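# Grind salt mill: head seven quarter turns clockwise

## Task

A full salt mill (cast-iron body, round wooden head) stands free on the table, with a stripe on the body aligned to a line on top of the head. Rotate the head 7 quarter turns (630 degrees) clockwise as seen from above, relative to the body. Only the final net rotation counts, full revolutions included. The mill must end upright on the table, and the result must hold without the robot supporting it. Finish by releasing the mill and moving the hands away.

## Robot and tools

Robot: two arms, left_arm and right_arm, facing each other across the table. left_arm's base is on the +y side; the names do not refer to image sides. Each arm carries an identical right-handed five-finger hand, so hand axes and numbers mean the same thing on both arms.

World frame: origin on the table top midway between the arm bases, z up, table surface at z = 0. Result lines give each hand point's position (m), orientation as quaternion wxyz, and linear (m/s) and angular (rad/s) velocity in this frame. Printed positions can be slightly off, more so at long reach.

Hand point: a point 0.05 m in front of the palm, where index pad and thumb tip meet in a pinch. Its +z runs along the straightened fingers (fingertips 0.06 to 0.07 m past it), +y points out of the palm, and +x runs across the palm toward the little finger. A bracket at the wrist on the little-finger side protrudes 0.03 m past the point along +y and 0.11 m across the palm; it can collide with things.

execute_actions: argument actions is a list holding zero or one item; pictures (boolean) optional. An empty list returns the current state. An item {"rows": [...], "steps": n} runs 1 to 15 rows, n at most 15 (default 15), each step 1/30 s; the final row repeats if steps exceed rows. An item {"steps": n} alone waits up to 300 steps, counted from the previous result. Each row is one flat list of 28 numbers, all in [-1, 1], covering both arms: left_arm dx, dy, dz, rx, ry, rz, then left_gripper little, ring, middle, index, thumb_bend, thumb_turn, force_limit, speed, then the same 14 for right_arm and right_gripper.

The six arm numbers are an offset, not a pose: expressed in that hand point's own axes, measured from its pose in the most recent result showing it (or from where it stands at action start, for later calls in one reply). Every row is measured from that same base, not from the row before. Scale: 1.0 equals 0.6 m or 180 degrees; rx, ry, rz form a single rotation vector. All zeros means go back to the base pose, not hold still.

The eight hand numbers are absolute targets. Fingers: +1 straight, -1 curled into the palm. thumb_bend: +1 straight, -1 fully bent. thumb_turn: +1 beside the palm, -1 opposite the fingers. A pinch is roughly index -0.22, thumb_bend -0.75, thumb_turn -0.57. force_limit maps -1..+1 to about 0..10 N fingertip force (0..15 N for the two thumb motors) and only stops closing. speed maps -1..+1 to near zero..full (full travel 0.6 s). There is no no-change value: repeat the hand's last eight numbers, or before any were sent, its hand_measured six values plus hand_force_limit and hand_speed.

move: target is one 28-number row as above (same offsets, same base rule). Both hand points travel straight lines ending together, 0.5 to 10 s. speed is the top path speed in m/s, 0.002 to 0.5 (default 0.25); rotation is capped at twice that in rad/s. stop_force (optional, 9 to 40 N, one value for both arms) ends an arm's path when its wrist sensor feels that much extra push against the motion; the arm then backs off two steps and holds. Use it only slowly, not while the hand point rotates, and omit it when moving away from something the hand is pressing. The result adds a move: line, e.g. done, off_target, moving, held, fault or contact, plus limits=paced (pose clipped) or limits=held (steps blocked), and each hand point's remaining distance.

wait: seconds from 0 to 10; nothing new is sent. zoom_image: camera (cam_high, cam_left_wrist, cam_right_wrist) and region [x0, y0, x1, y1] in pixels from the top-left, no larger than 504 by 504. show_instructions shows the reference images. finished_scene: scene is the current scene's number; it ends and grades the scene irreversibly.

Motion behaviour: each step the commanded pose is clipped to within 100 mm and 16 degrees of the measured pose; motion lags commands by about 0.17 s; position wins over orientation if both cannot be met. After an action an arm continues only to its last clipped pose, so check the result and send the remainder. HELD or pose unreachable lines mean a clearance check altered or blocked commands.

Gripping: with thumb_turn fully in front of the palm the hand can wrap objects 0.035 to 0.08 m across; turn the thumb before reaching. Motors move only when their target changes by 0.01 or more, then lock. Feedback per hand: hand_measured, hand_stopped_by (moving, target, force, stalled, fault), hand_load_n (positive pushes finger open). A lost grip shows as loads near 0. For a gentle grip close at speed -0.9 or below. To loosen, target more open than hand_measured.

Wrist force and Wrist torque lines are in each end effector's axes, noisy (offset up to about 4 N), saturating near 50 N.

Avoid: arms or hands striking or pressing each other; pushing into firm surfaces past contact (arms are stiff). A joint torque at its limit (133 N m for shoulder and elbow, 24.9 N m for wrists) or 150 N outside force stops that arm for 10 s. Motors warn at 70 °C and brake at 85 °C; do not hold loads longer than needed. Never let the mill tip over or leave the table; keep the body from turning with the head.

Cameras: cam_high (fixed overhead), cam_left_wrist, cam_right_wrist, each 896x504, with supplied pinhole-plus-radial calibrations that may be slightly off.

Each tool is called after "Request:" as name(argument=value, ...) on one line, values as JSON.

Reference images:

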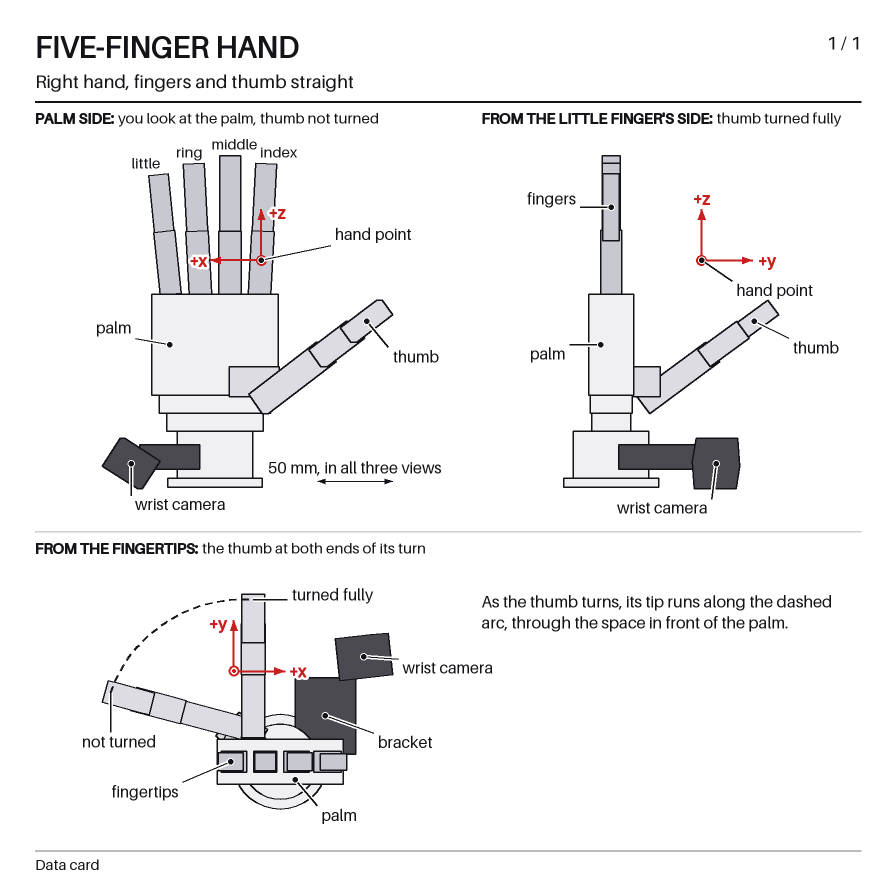

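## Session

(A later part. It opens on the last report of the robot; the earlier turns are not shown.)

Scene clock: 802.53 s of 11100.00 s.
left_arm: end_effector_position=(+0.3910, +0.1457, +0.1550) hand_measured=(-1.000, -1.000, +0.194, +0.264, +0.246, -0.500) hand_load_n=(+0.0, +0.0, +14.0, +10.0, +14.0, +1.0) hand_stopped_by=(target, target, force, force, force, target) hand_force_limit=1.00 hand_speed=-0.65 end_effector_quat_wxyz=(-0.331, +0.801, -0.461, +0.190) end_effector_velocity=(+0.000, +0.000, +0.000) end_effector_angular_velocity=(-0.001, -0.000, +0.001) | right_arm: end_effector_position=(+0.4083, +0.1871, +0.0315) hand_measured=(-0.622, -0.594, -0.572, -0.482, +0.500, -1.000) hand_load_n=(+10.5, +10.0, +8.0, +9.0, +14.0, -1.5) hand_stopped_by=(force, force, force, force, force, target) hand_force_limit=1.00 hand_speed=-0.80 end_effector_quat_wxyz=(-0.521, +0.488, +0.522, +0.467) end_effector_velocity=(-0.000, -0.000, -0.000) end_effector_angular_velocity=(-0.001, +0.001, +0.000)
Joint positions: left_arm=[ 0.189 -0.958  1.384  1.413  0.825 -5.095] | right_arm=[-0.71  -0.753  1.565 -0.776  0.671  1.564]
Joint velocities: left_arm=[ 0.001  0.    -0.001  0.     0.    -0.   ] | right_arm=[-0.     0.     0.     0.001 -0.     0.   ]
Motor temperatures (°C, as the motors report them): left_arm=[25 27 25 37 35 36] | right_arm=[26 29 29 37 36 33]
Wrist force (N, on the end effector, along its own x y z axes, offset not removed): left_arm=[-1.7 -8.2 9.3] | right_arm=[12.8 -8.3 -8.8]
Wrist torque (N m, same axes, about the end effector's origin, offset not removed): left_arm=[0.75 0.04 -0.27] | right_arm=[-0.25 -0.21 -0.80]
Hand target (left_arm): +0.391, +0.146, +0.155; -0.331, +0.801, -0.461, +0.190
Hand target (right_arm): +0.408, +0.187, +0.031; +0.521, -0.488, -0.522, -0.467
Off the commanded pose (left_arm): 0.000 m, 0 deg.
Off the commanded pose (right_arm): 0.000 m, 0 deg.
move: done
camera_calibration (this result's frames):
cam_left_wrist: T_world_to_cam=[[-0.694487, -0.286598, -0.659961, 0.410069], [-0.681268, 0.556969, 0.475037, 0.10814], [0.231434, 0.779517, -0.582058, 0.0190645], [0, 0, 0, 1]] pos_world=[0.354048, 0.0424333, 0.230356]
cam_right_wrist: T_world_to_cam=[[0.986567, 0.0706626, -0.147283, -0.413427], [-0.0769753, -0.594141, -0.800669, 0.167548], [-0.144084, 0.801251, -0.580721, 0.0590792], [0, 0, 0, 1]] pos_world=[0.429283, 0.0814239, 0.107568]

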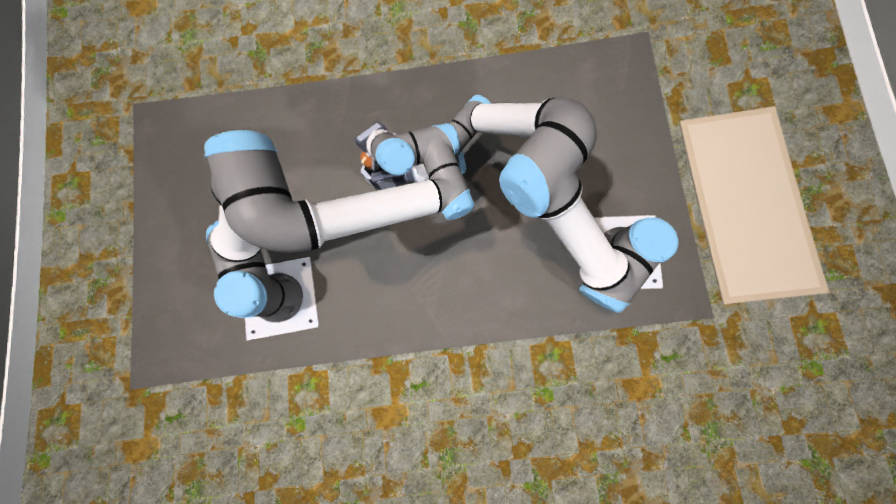

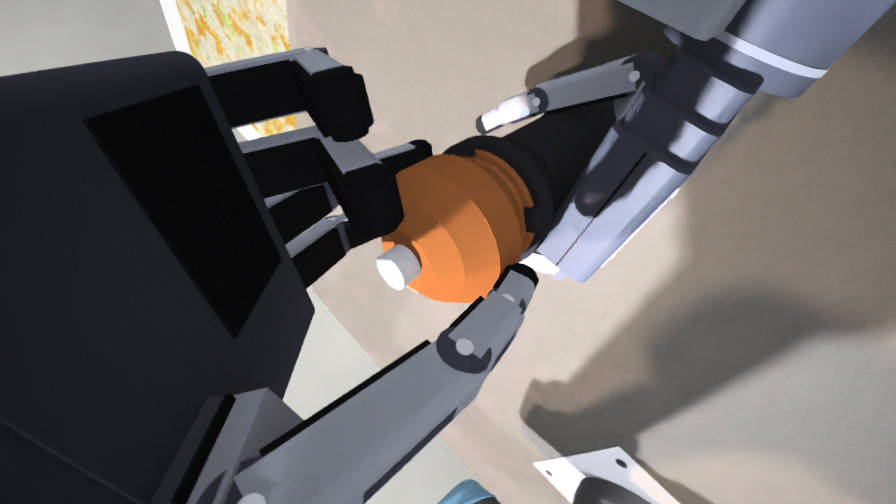

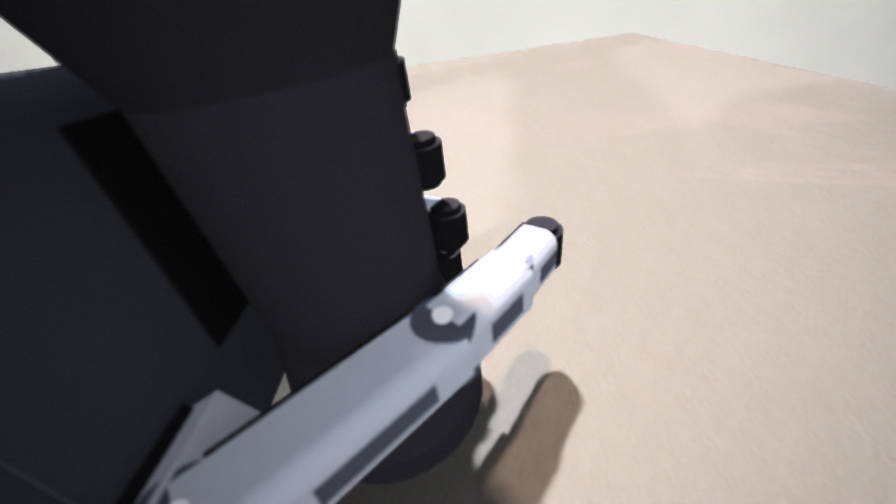

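Request:
move(target=[0,-0.0012,0.0012,0,0.2349,0.2364,-1,-1,-1,-1,-1,-0.5,1,-0.65, 0,0,0,0,0,0,-0.98,-0.98,-0.98,-0.98,-0.98,-1,1,-0.8], speed=0.35)

Scene clock: 810.73 s of 11100.00 s.
left_arm: end_effector_position=(+0.3919, +0.1462, +0.1552) hand_measured=(-1.000, -1.000, +0.194, +0.264, +0.248, -0.500) hand_load_n=(+0.0, +0.0, +10.5, +7.0, +16.5, -1.0) hand_stopped_by=(target, target, force, force, force, target) hand_force_limit=1.00 hand_speed=-0.65 end_effector_quat_wxyz=(-0.192, +0.464, -0.799, +0.329) end_effector_velocity=(-0.000, +0.000, -0.001) end_effector_angular_velocity=(-0.001, +0.003, -0.013) | right_arm: end_effector_position=(+0.4083, +0.1871, +0.0315) hand_measured=(-0.622, -0.594, -0.572, -0.482, +0.500, -1.000) hand_load_n=(+11.5, +11.0, +8.5, +9.5, +14.0, -1.0) hand_stopped_by=(force, force, force, force, force, target) hand_force_limit=1.00 hand_speed=-0.80 end_effector_quat_wxyz=(-0.521, +0.488, +0.522, +0.467) end_effector_velocity=(-0.000, +0.000, +0.000) end_effector_angular_velocity=(+0.000, -0.004, +0.001)
Joint positions: left_arm=[ 0.198 -1.363  1.746  0.581  1.042 -3.767] | right_arm=[-0.71  -0.753  1.565 -0.776  0.671  1.564]
Joint velocities: left_arm=[ 0.003 -0.005  0.005 -0.007  0.012  0.014] | right_arm=[-0.     0.     0.    -0.    -0.001 -0.004]
Motor temperatures (°C, as the motors report them): left_arm=[25 27 25 37 35 36] | right_arm=[26 29 29 37 36 33]
Wrist force (N, on the end effector, along its own x y z axes, offset not removed): left_arm=[1.1 -4.3 -8.9] | right_arm=[7.7 3.2 7.8]
Wrist torque (N m, same axes, about the end effector's origin, offset not removed): left_arm=[0.74 0.15 -0.35] | right_arm=[-0.20 -0.84 0.37]
Hand target (left_arm): +0.392, +0.146, +0.155; +0.192, -0.464, +0.800, -0.329
Hand target (right_arm): +0.408, +0.187, +0.031; +0.521, -0.488, -0.522, -0.467
Off the commanded pose (left_arm): 0.000 m, 0 deg.
Off the commanded pose (right_arm): 0.000 m, 0 deg.
After step 90, 3.03 s passed at rest.
move: done
camera_calibration (this result's frames):
cam_left_wrist: T_world_to_cam=[[-0.596864, 0.457139, -0.659377, 0.263872], [0.139281, 0.86837, 0.475956, -0.258863], [0.790161, 0.192242, -0.58197, -0.114554], [0, 0, 0, 1]] pos_world=[0.284067, 0.126185, 0.230531]
cam_right_wrist: T_world_to_cam=[[0.986567, 0.0706623, -0.147283, -0.413427], [-0.0769756, -0.594141, -0.800669, 0.167548], [-0.144084, 0.801251, -0.580721, 0.0590791], [0, 0, 0, 1]] pos_world=[0.429283, 0.0814238, 0.107568]

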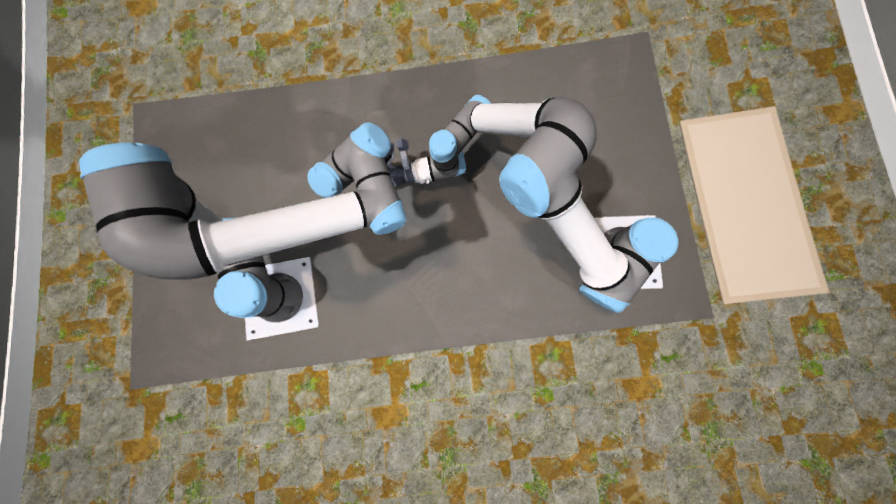

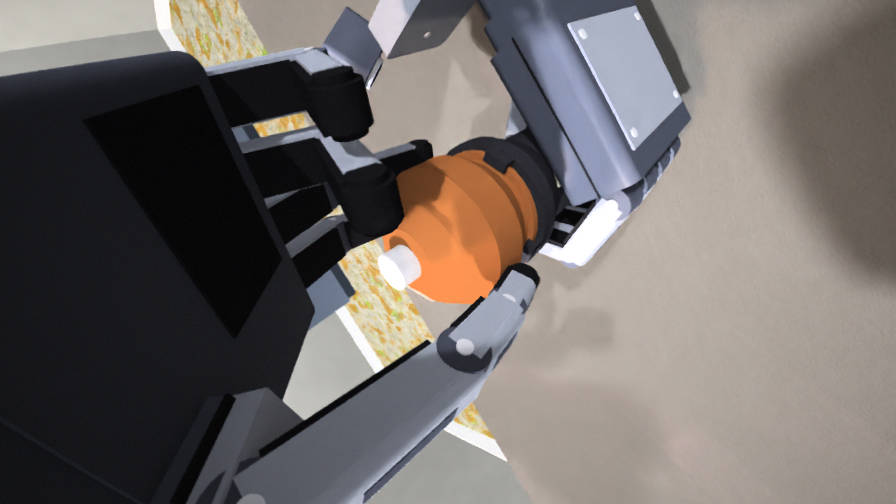

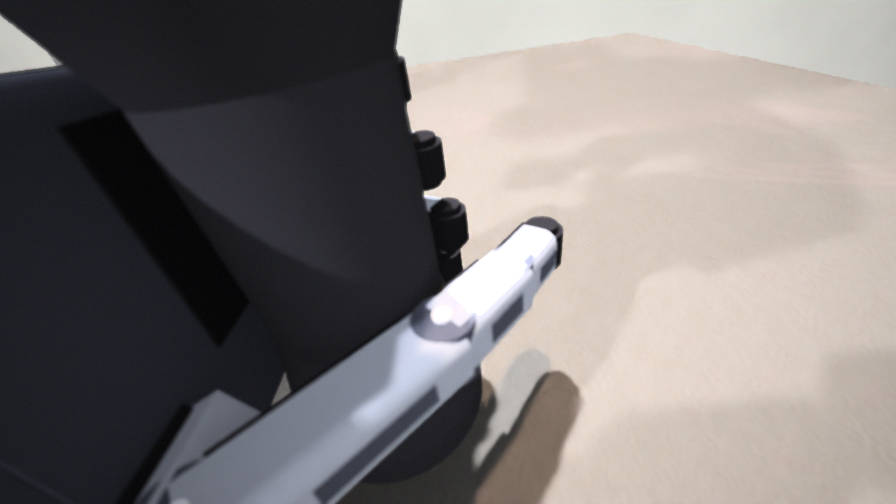

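Request:
move(target=[0,-0.0003,-0.0003,0,0.3524,0.3547,-1,-1,-1,-1,-1,-0.5,1,-0.65, 0,0,0,0,0,0,-0.98,-0.98,-0.98,-0.98,-0.98,-1,1,-0.8], speed=0.45)

Scene clock: 823.67 s of 11100.00 s.
left_arm: end_effector_position=(+0.3920, +0.1462, +0.1552) hand_measured=(-1.000, -1.000, +0.194, +0.264, +0.250, -0.500) hand_load_n=(+0.0, +0.0, +9.0, +5.5, +18.0, -3.5) hand_stopped_by=(target, target, force, force, force, target) hand_force_limit=1.00 hand_speed=-0.65 end_effector_quat_wxyz=(-0.097, +0.237, +0.894, -0.368) end_effector_velocity=(-0.000, +0.001, -0.001) end_effector_angular_velocity=(+0.007, +0.003, -0.015) | right_arm: end_effector_position=(+0.4083, +0.1871, +0.0315) hand_measured=(-0.622, -0.594, -0.572, -0.482, +0.500, -1.000) hand_load_n=(+9.5, +9.0, +7.5, +9.5, +14.5, +0.0) hand_stopped_by=(force, force, force, force, force, target) hand_force_limit=1.00 hand_speed=-0.80 end_effector_quat_wxyz=(-0.521, +0.488, +0.522, +0.467) end_effector_velocity=(+0.000, +0.000, -0.000) end_effector_angular_velocity=(+0.000, +0.000, +0.000)
Joint positions: left_arm=[ 0.684 -1.162  1.55   0.888  2.305 -1.996] | right_arm=[-0.71  -0.753  1.565 -0.776  0.671  1.564]
Joint velocities: left_arm=[ 0.002  0.01  -0.009  0.022  0.003  0.023] | right_arm=[ 0.     0.001 -0.001 -0.    -0.     0.   ]
Motor temperatures (°C, as the motors report them): left_arm=[25 27 25 37 35 36] | right_arm=[26 29 29 37 36 33]
Wrist force (N, on the end effector, along its own x y z axes, offset not removed): left_arm=[4.3 -9.2 -19.1] | right_arm=[14.3 0.4 -10.8]
Wrist torque (N m, same axes, about the end effector's origin, offset not removed): left_arm=[0.08 0.10 -0.36] | right_arm=[-0.06 -0.42 0.73]
Hand target (left_arm): +0.392, +0.146, +0.155; -0.097, +0.237, +0.894, -0.368
Hand target (right_arm): +0.408, +0.187, +0.031; +0.521, -0.488, -0.522, -0.467
Off the commanded pose (left_arm): 0.000 m, 0 deg.
Off the commanded pose (right_arm): 0.000 m, 0 deg.
After step 90, 7.43 s passed at rest.
move: done
camera_calibration (this result's frames):
cam_left_wrist: T_world_to_cam=[[0.456769, 0.598692, -0.657974, -0.169998], [0.868244, -0.138992, 0.47627, -0.397405], [0.193686, -0.788828, -0.583298, 0.262839], [0, 0, 0, 1]] pos_world=[0.371786, 0.253875, 0.230732]
cam_right_wrist: T_world_to_cam=[[0.986568, 0.0706525, -0.147283, -0.413428], [-0.0769812, -0.594141, -0.800669, 0.16755], [-0.144076, 0.801252, -0.580721, 0.0590763], [0, 0, 0, 1]] pos_world=[0.429284, 0.0814232, 0.107568]

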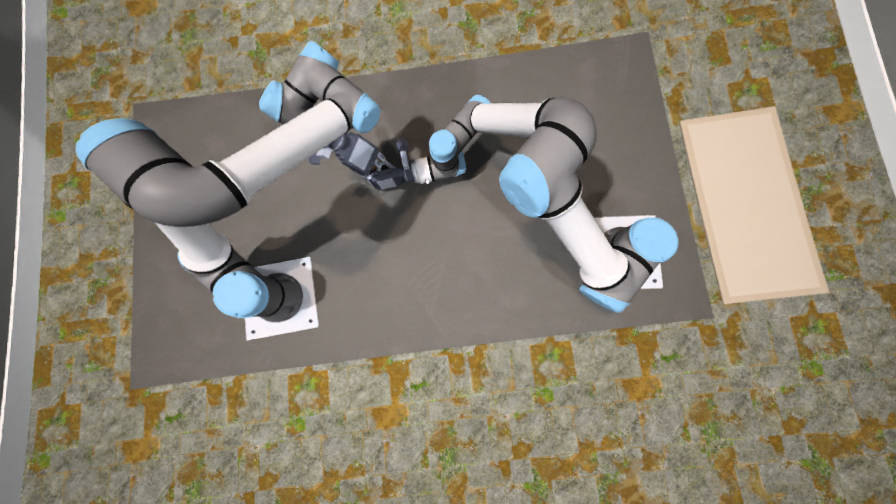

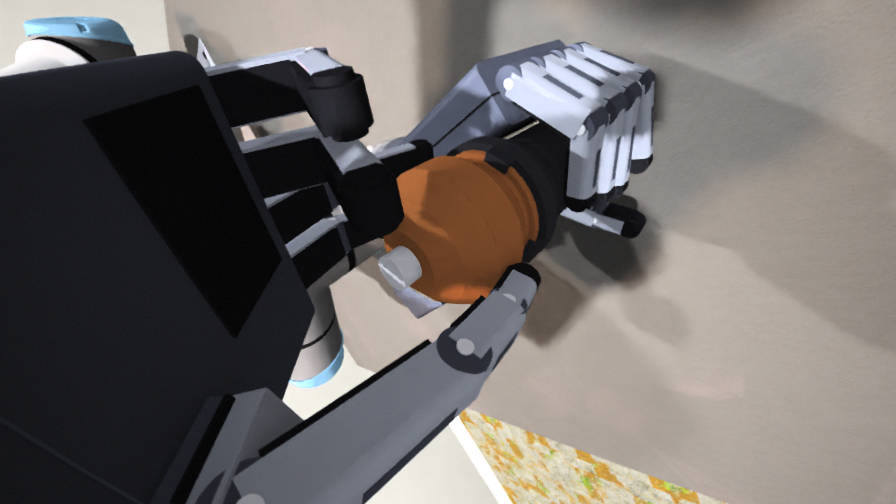

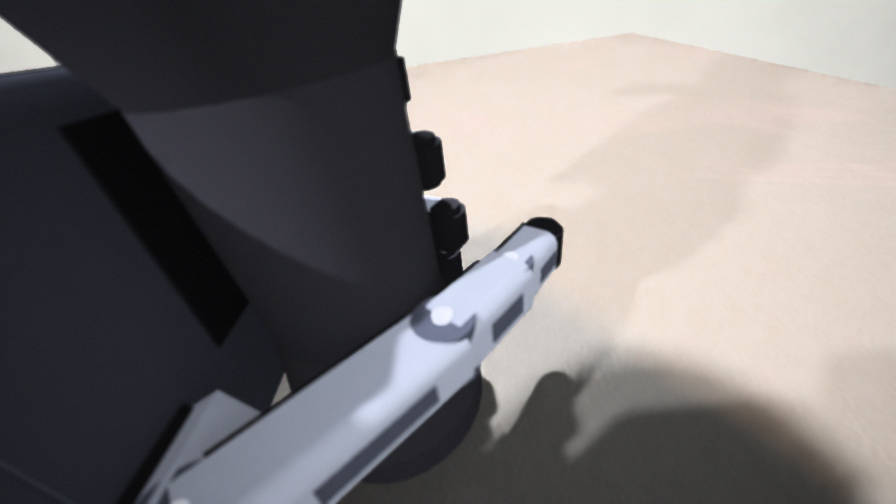

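Request:
move(target=[0,-0.0009,-0.0009,0,0,0,-1,-1,-1,-1,-1,-0.5,1,-0.65, 0,0,0,0,0,0,-0.98,-0.98,-0.98,-0.98,-0.98,-1,1,-0.8], speed=0.01)

Request:
move(target=[0,0,0,0,0.3524,0.3547,-1,-1,-1,-1,-1,-0.5,1,-0.65, 0,0,0,0,0,0,-0.98,-0.98,-0.98,-0.98,-0.98,-1,1,-0.8], speed=0.45)

Scene clock: 833.70 s of 11100.00 s.
left_arm: end_effector_position=(+0.3921, +0.1463, +0.1558) hand_measured=(-1.000, -1.000, +0.194, +0.264, +0.250, -0.500) hand_load_n=(+0.0, +0.0, +9.0, +6.5, +18.0, -2.5) hand_stopped_by=(target, target, force, force, force, target) hand_force_limit=1.00 hand_speed=-0.65 end_effector_quat_wxyz=(-0.097, +0.237, +0.894, -0.368) end_effector_velocity=(-0.000, -0.000, +0.001) end_effector_angular_velocity=(-0.000, -0.000, +0.000) | right_arm: end_effector_position=(+0.4083, +0.1871, +0.0315) hand_measured=(-0.622, -0.594, -0.572, -0.482, +0.500, -1.000) hand_load_n=(+9.5, +9.0, +7.5, +9.5, +14.5, +0.0) hand_stopped_by=(force, force, force, force, force, target) hand_force_limit=1.00 hand_speed=-0.80 end_effector_quat_wxyz=(-0.521, +0.488, +0.522, +0.467) end_effector_velocity=(-0.000, -0.000, -0.000) end_effector_angular_velocity=(+0.000, -0.000, +0.000)
Joint positions: left_arm=[ 0.684 -1.163  1.549  0.889  2.304 -1.996] | right_arm=[-0.71  -0.753  1.565 -0.776  0.671  1.564]
Joint velocities: left_arm=[-0.001 -0.002  0.     0.001 -0.    -0.001] | right_arm=[ 0.    -0.     0.    -0.001 -0.    -0.   ]
Motor temperatures (°C, as the motors report them): left_arm=[25 27 25 37 35 36] | right_arm=[26 29 29 37 36 33]
Wrist force (N, on the end effector, along its own x y z axes, offset not removed): left_arm=[4.9 5.1 -3.5] | right_arm=[15.7 1.6 -11.4]
Wrist torque (N m, same axes, about the end effector's origin, offset not removed): left_arm=[0.45 0.18 -0.28] | right_arm=[0.39 -0.49 0.80]
Hand target (left_arm): +0.392, +0.146, +0.156; -0.097, +0.237, +0.894, -0.368
Hand target (right_arm): +0.408, +0.187, +0.031; +0.521, -0.488, -0.522, -0.467
Off the commanded pose (left_arm): 0.000 m, 0 deg.
Off the commanded pose (right_arm): 0.000 m, 0 deg.
After step 90, 6.33 s passed at rest.
move: done
camera_calibration (this result's frames):
cam_left_wrist: T_world_to_cam=[[0.456702, 0.598804, -0.657919, -0.169619], [0.868281, -0.139023, 0.476195, -0.397756], [0.193681, -0.788737, -0.583422, 0.263265], [0, 0, 0, 1]] pos_world=[0.37184, 0.253918, 0.231408]
cam_right_wrist: T_world_to_cam=[[0.986567, 0.0706641, -0.147283, -0.413427], [-0.0769744, -0.594141, -0.800669, 0.167548], [-0.144085, 0.801251, -0.580721, 0.0590797], [0, 0, 0, 1]] pos_world=[0.429282, 0.0814239, 0.107569]

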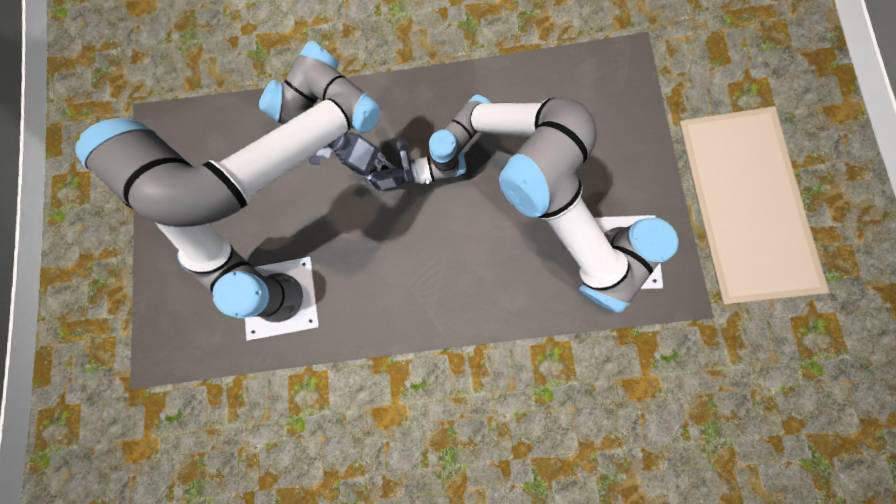

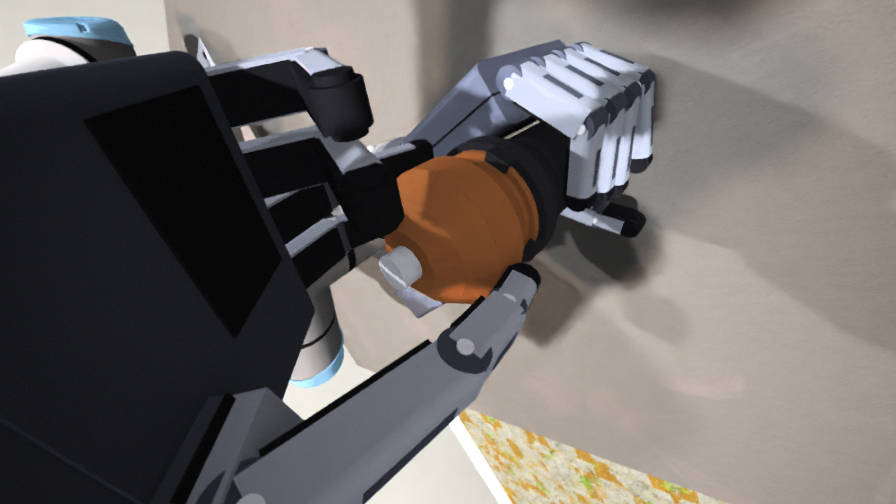

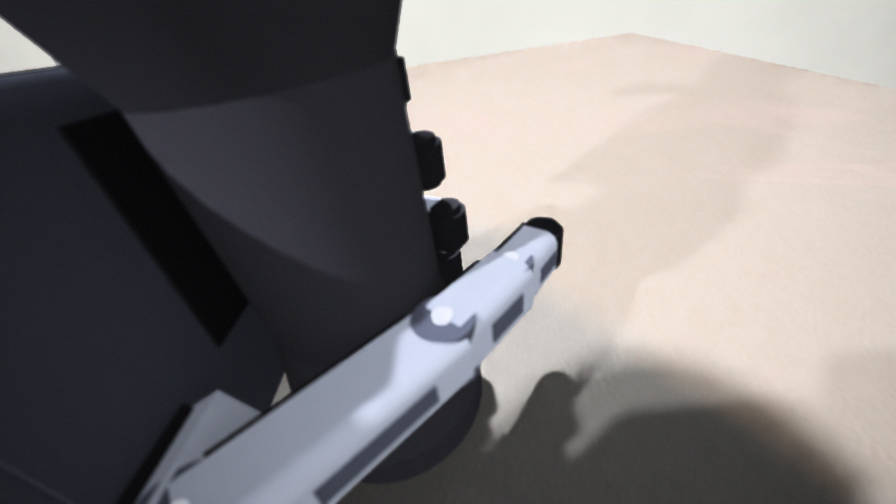

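Scene clock: 836.10 s of 11100.00 s.
left_arm: end_effector_position=(+0.3919, +0.1465, +0.1558) hand_measured=(-1.000, -1.000, +0.194, +0.264, +0.250, -0.500) hand_load_n=(+0.0, +0.0, +10.0, +6.5, +19.0, -6.5) hand_stopped_by=(target, target, force, force, force, target) hand_force_limit=1.00 hand_speed=-0.65 end_effector_quat_wxyz=(-0.329, +0.799, +0.465, -0.191) end_effector_velocity=(-0.001, -0.000, -0.000) end_effector_angular_velocity=(+0.001, +0.003, -0.016) | right_arm: end_effector_position=(+0.4083, +0.1871, +0.0315) hand_measured=(-0.622, -0.594, -0.572, -0.482, +0.500, -1.000) hand_load_n=(+8.5, +8.5, +7.5, +9.5, +14.5, -1.0) hand_stopped_by=(force, force, force, force, force, target) hand_force_limit=1.00 hand_speed=-0.80 end_effector_quat_wxyz=(-0.521, +0.488, +0.522, +0.467) end_effector_velocity=(-0.000, -0.000, -0.000) end_effector_angular_velocity=(-0.001, +0.001, -0.001)
Joint positions: left_arm=[ 0.608 -0.716  1.063  1.967  1.84  -0.283] | right_arm=[-0.71  -0.753  1.565 -0.776  0.671  1.564]
Joint velocities: left_arm=[-0.003  0.003 -0.002  0.005 -0.008  0.011] | right_arm=[ 0.    -0.     0.001  0.     0.001  0.   ]
Motor temperatures (°C, as the motors report them): left_arm=[25 27 25 37 35 36] | right_arm=[26 29 29 37 36 33]
Wrist force (N, on the end effector, along its own x y z axes, offset not removed): left_arm=[10.1 1.6 -4.0] | right_arm=[15.4 -6.8 -11.0]
Wrist torque (N m, same axes, about the end effector's origin, offset not removed): left_arm=[1.07 0.60 -0.58] | right_arm=[-0.11 -0.35 -0.63]
Hand target (left_arm): +0.392, +0.146, +0.156; -0.329, +0.799, +0.465, -0.191
Hand target (right_arm): +0.408, +0.187, +0.031; +0.521, -0.488, -0.522, -0.467
Off the commanded pose (left_arm): 0.000 m, 0 deg.
Off the commanded pose (right_arm): 0.000 m, 0 deg.
move: done
camera_calibration (this result's frames):
cam_left_wrist: T_world_to_cam=[[0.599185, -0.455061, -0.658708, -0.0710236], [-0.138842, -0.869353, 0.474287, 0.104367], [-0.78848, -0.192729, -0.584085, 0.56113], [0, 0, 0, 1]] pos_world=[0.499486, 0.166558, 0.231464]
cam_right_wrist: T_world_to_cam=[[0.986566, 0.0706801, -0.147283, -0.413425], [-0.0769649, -0.594142, -0.800669, 0.167544], [-0.144098, 0.801249, -0.58072, 0.0590843], [0, 0, 0, 1]] pos_world=[0.42928, 0.0814249, 0.107569]

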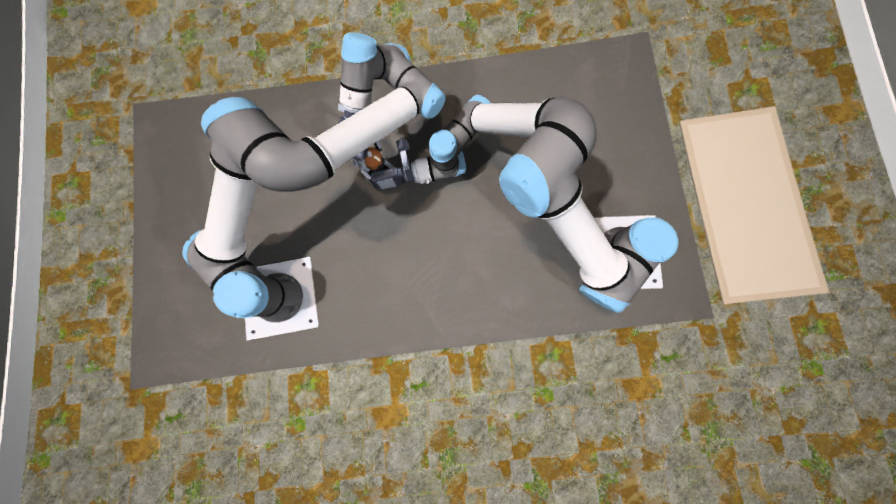

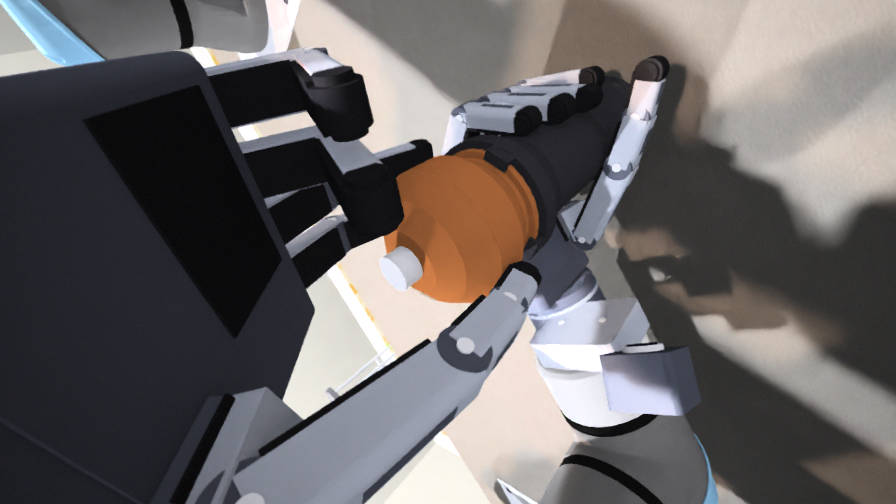

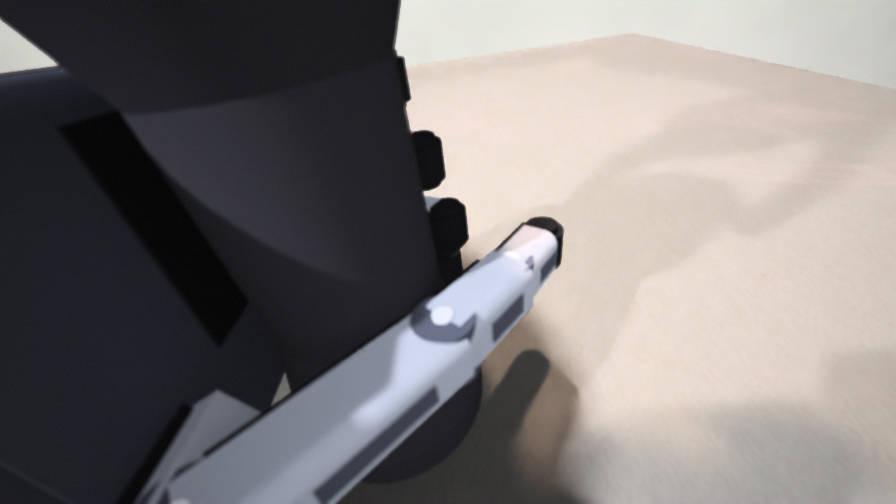

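Request:
zoom_image(camera="cam_high", region=[330, 120, 430, 200])

Region (330, 120, 430, 200) of cam_high's 896x504 image, scaled by 5.040, with more detail than that image has; it fills the top 403 rows of this view, and the rest is white.

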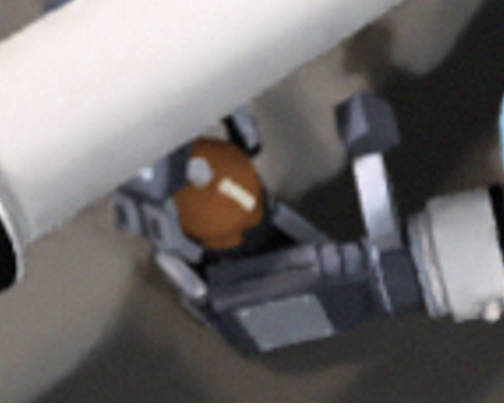

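Request:
move(target=[0.0005,0.0013,0.0001,0,0.4699,0.4729,-1,-1,-1,-1,-1,-0.5,1,-0.65, 0,0,0,0,0,0,-0.98,-0.98,-0.98,-0.98,-0.98,-1,1,-0.8], speed=0.5)

Scene clock: 854.63 s of 11100.00 s.
left_arm: end_effector_position=(+0.3926, +0.1462, +0.1555) hand_measured=(-1.000, -1.000, +0.194, +0.264, +0.250, -0.500) hand_load_n=(+0.0, +0.0, +9.0, +6.0, +18.5, -5.5) hand_stopped_by=(target, target, force, force, force, target) hand_force_limit=1.00 hand_speed=-0.65 end_effector_quat_wxyz=(-0.332, +0.802, -0.458, +0.190) end_effector_velocity=(-0.001, +0.000, -0.001) end_effector_angular_velocity=(-0.003, +0.007, -0.014) | right_arm: end_effector_position=(+0.4083, +0.1871, +0.0315) hand_measured=(-0.622, -0.594, -0.572, -0.482, +0.500, -1.000) hand_load_n=(+11.5, +10.5, +8.5, +10.0, +14.0, -0.5) hand_stopped_by=(force, force, force, force, force, target) hand_force_limit=1.00 hand_speed=-0.80 end_effector_quat_wxyz=(-0.521, +0.488, +0.522, +0.467) end_effector_velocity=(-0.000, +0.000, +0.000) end_effector_angular_velocity=(+0.000, -0.000, -0.000)
Joint positions: left_arm=[ 0.193 -0.956  1.38   1.418  0.825  1.183] | right_arm=[-0.71  -0.753  1.565 -0.776  0.671  1.564]
Joint velocities: left_arm=[ 0.    -0.006  0.005 -0.015  0.003  0.021] | right_arm=[ 0. -0.  0. -0.  0.  0.]
Motor temperatures (°C, as the motors report them): left_arm=[25 27 25 37 35 36] | right_arm=[26 29 29 37 36 33]
Wrist force (N, on the end effector, along its own x y z axes, offset not removed): left_arm=[4.7 -2.9 -11.3] | right_arm=[6.8 2.9 11.6]
Wrist torque (N m, same axes, about the end effector's origin, offset not removed): left_arm=[0.85 0.29 -0.57] | right_arm=[-0.51 -1.03 0.21]
Hand target (left_arm): +0.393, +0.146, +0.155; -0.331, +0.802, -0.459, +0.190
Hand target (right_arm): +0.408, +0.187, +0.031; +0.521, -0.488, -0.522, -0.467
Off the commanded pose (left_arm): 0.000 m, 0 deg.
Off the commanded pose (right_arm): 0.000 m, 0 deg.
After step 90, 12.70 s passed at rest.
move: done
camera_calibration (this result's frames):
cam_left_wrist: T_world_to_cam=[[-0.691507, -0.291252, -0.661052, 0.411364], [-0.68573, 0.552413, 0.473935, 0.11128], [0.227139, 0.781033, -0.581718, 0.0200471], [0, 0, 0, 1]] pos_world=[0.356216, 0.0426809, 0.230856]
cam_right_wrist: T_world_to_cam=[[0.986565, 0.070684, -0.147283, -0.413425], [-0.0769627, -0.594142, -0.800669, 0.167544], [-0.144102, 0.801248, -0.58072, 0.0590854], [0, 0, 0, 1]] pos_world=[0.429279, 0.0814251, 0.107569]

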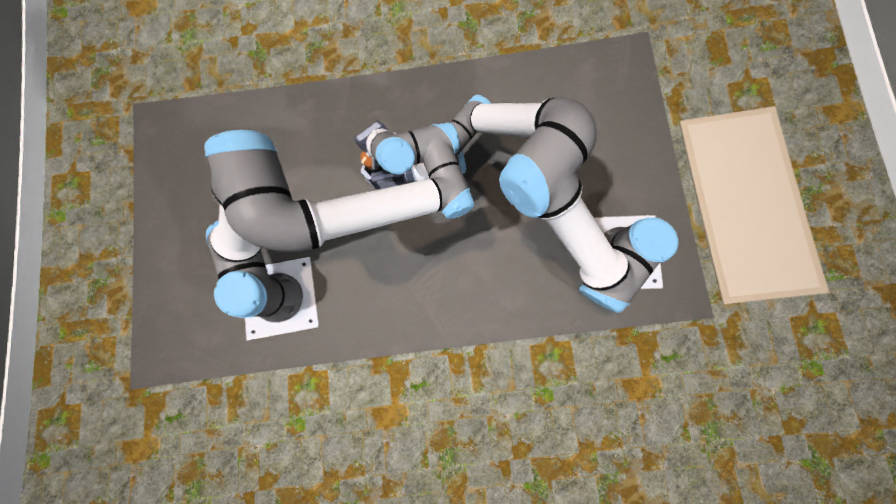

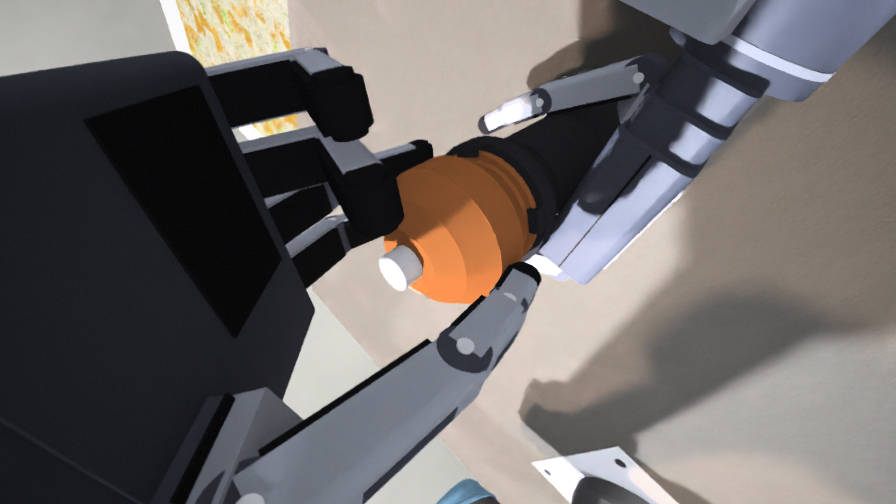

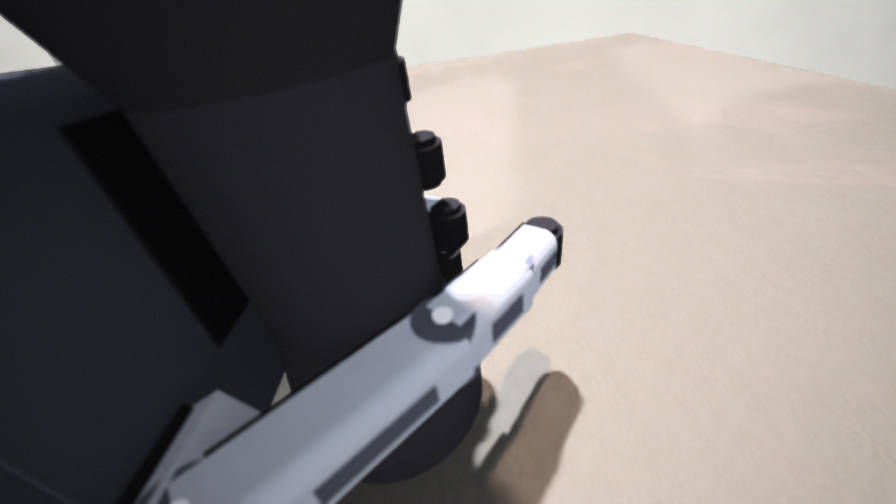

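Request:
move(target=[-0.0009,-0.0005,-0.0014,0,0.4307,0.4335,-1,-1,-1,-1,-1,-0.5,1,-0.65, 0,0,0,0,0,0,-0.98,-0.98,-0.98,-0.98,-0.98,-1,1,-0.8], speed=0.5)

Request:
move(target=[-0.0010,0.0002,-0.0007,0,0.4033,0.4059,-1,-1,-1,-1,-1,-0.5,1,-0.65, 0,0,0,0,0,0,-0.98,-0.98,-0.98,-0.98,-0.98,-1,1,-0.8], speed=0.5)

Scene clock: 873.33 s of 11100.00 s.
left_arm: end_effector_position=(+0.3921, +0.1465, +0.1565) hand_measured=(-1.000, -1.000, +0.194, +0.264, +0.250, -0.500) hand_load_n=(+0.0, +0.0, +10.5, +9.5, +17.0, -5.5) hand_stopped_by=(target, target, force, force, force, target) hand_force_limit=1.00 hand_speed=-0.65 end_effector_quat_wxyz=(-0.037, +0.086, -0.921, +0.379) end_effector_velocity=(+0.000, +0.000, -0.000) end_effector_angular_velocity=(+0.003, +0.005, -0.015) | right_arm: end_effector_position=(+0.4083, +0.1871, +0.0315) hand_measured=(-0.622, -0.594, -0.572, -0.482, +0.500, -1.000) hand_load_n=(+11.5, +10.5, +8.5, +10.0, +14.0, -0.5) hand_stopped_by=(force, force, force, force, force, target) hand_force_limit=1.00 hand_speed=-0.80 end_effector_quat_wxyz=(-0.521, +0.488, +0.522, +0.467) end_effector_velocity=(+0.000, +0.000, +0.000) end_effector_angular_velocity=(+0.001, -0.003, +0.000)
Joint positions: left_arm=[ 0.485 -1.421  1.782  0.46   1.817  3.402] | right_arm=[-0.71  -0.753  1.565 -0.776  0.671  1.564]
Joint velocities: left_arm=[ 0.007  0.007 -0.007  0.008  0.017  0.015] | right_arm=[-0.    -0.    -0.    -0.001 -0.    -0.002]
Motor temperatures (°C, as the motors report them): left_arm=[25 27 25 37 35 36] | right_arm=[26 29 29 37 36 33]
Wrist force (N, on the end effector, along its own x y z axes, offset not removed): left_arm=[6.1 -13.7 -12.3] | right_arm=[8.2 10.5 8.9]
Wrist torque (N m, same axes, about the end effector's origin, offset not removed): left_arm=[0.43 -0.20 -0.47] | right_arm=[0.04 -0.92 1.10]
Hand target (left_arm): +0.392, +0.147, +0.156; +0.037, -0.085, +0.921, -0.379
Hand target (right_arm): +0.408, +0.187, +0.031; +0.521, -0.488, -0.522, -0.467
Off the commanded pose (left_arm): 0.000 m, 0 deg.
Off the commanded pose (right_arm): 0.000 m, 0 deg.
After step 90, 13.03 s passed at rest.
move: done
camera_calibration (this result's frames):
cam_left_wrist: T_world_to_cam=[[-0.0376761, 0.751333, -0.658847, 0.00229639], [0.75087, 0.45633, 0.477449, -0.439479], [0.659374, -0.47672, -0.581346, 0.0351535], [0, 0, 0, 1]] pos_world=[0.306899, 0.21558, 0.231778]
cam_right_wrist: T_world_to_cam=[[0.986567, 0.0706862, -0.147272, -0.413427], [-0.0769541, -0.594134, -0.800676, 0.167542], [-0.144096, 0.801254, -0.580714, 0.0590827], [0, 0, 0, 1]] pos_world=[0.42928, 0.0814257, 0.10757]

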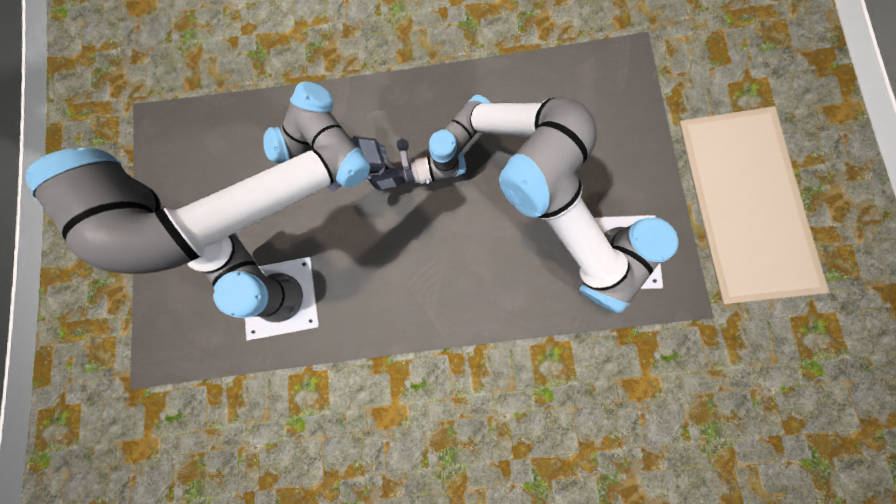

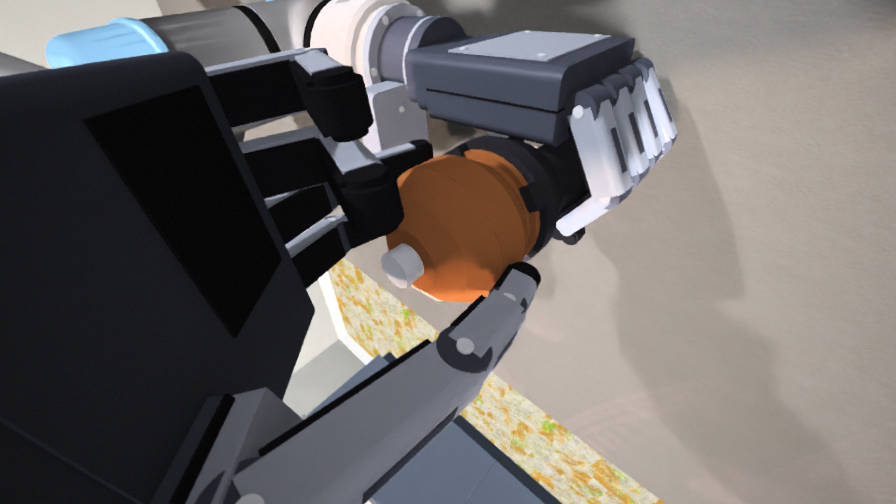

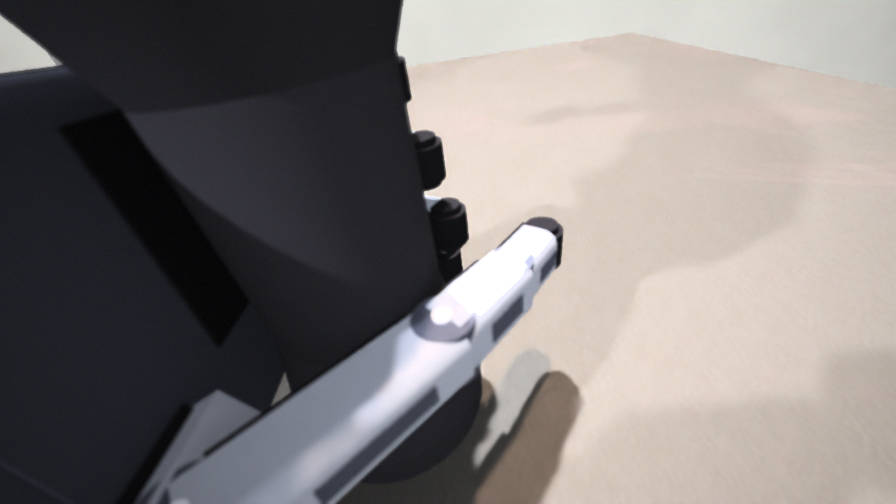

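Scene clock: 875.87 s of 11100.00 s.
left_arm: end_effector_position=(+0.3924, +0.1472, +0.1564) hand_measured=(-1.000, -1.000, +0.194, +0.264, +0.250, -0.500) hand_load_n=(+0.0, +0.0, +8.5, +8.5, +18.0, -2.0) hand_stopped_by=(target, target, force, force, force, target) hand_force_limit=1.00 hand_speed=-0.65 end_effector_quat_wxyz=(-0.274, +0.667, +0.641, -0.263) end_effector_velocity=(-0.000, -0.000, -0.000) end_effector_angular_velocity=(+0.003, +0.003, -0.013) | right_arm: end_effector_position=(+0.4083, +0.1871, +0.0315) hand_measured=(-0.622, -0.594, -0.572, -0.482, +0.500, -1.000) hand_load_n=(+9.0, +8.5, +7.5, +9.5, +15.0, +0.0) hand_stopped_by=(force, force, force, force, force, target) hand_force_limit=1.00 hand_speed=-0.80 end_effector_quat_wxyz=(-0.521, +0.488, +0.522, +0.467) end_effector_velocity=(+0.000, +0.000, +0.000) end_effector_angular_velocity=(+0.000, +0.000, -0.001)
Joint positions: left_arm=[ 0.683 -0.798  1.182  1.795  2.092  5.661] | right_arm=[-0.71  -0.753  1.565 -0.776  0.671  1.564]
Joint velocities: left_arm=[-0.002  0.005 -0.006  0.01  -0.006  0.011] | right_arm=[-0.     0.    -0.    -0.     0.001  0.001]
Motor temperatures (°C, as the motors report them): left_arm=[25 27 25 37 35 36] | right_arm=[26 29 29 37 36 33]
Wrist force (N, on the end effector, along its own x y z axes, offset not removed): left_arm=[-1.0 -0.3 -3.2] | right_arm=[15.0 1.1 -5.7]
Wrist torque (N m, same axes, about the end effector's origin, offset not removed): left_arm=[-0.01 0.02 -0.36] | right_arm=[0.40 -0.99 0.20]
Hand target (left_arm): +0.392, +0.147, +0.156; -0.274, +0.667, +0.640, -0.263
Hand target (right_arm): +0.408, +0.187, +0.031; +0.521, -0.488, -0.522, -0.467
Off the commanded pose (left_arm): 0.000 m, 0 deg.
Off the commanded pose (right_arm): 0.000 m, 0 deg.
move: done; limits=paced
camera_calibration (this result's frames):
cam_left_wrist: T_world_to_cam=[[0.742584, -0.130039, -0.657007, -0.175007], [0.274069, -0.836077, 0.475249, -0.0622723], [-0.61111, -0.532977, -0.585218, 0.54272], [0, 0, 0, 1]] pos_world=[0.478686, 0.214435, 0.232224]
cam_right_wrist: T_world_to_cam=[[0.986569, 0.070688, -0.14726, -0.413428], [-0.0769448, -0.594126, -0.800683, 0.167547], [-0.14409, 0.80126, -0.580707, 0.0590847], [0, 0, 0, 1]] pos_world=[0.429281, 0.0814263, 0.107581]

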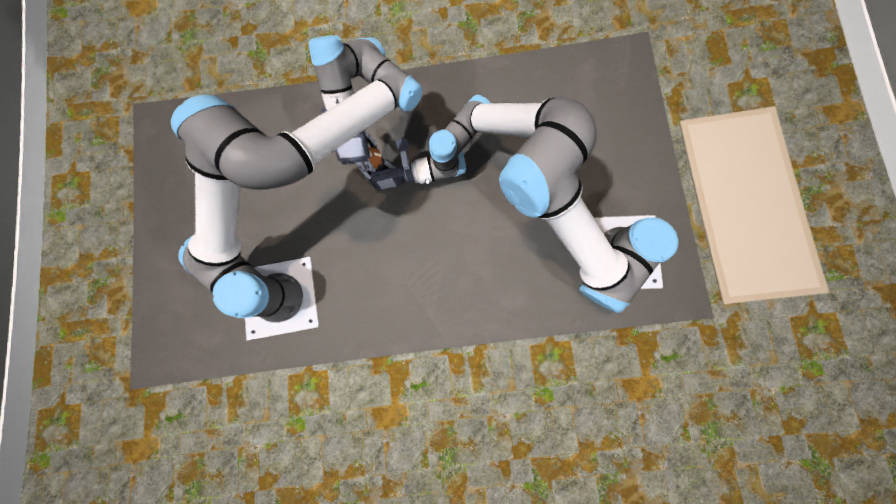

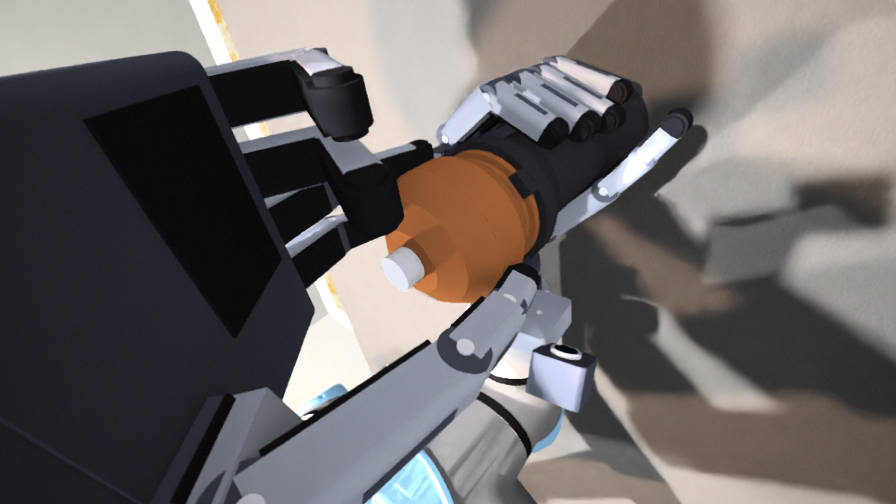

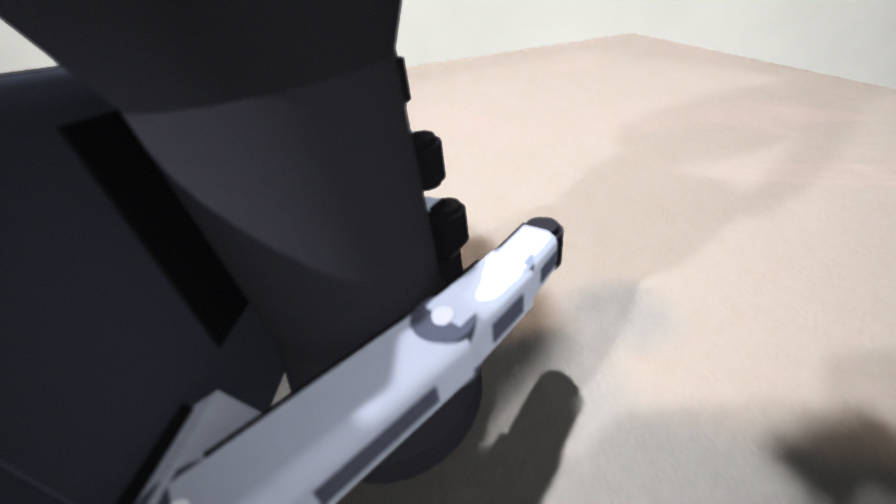

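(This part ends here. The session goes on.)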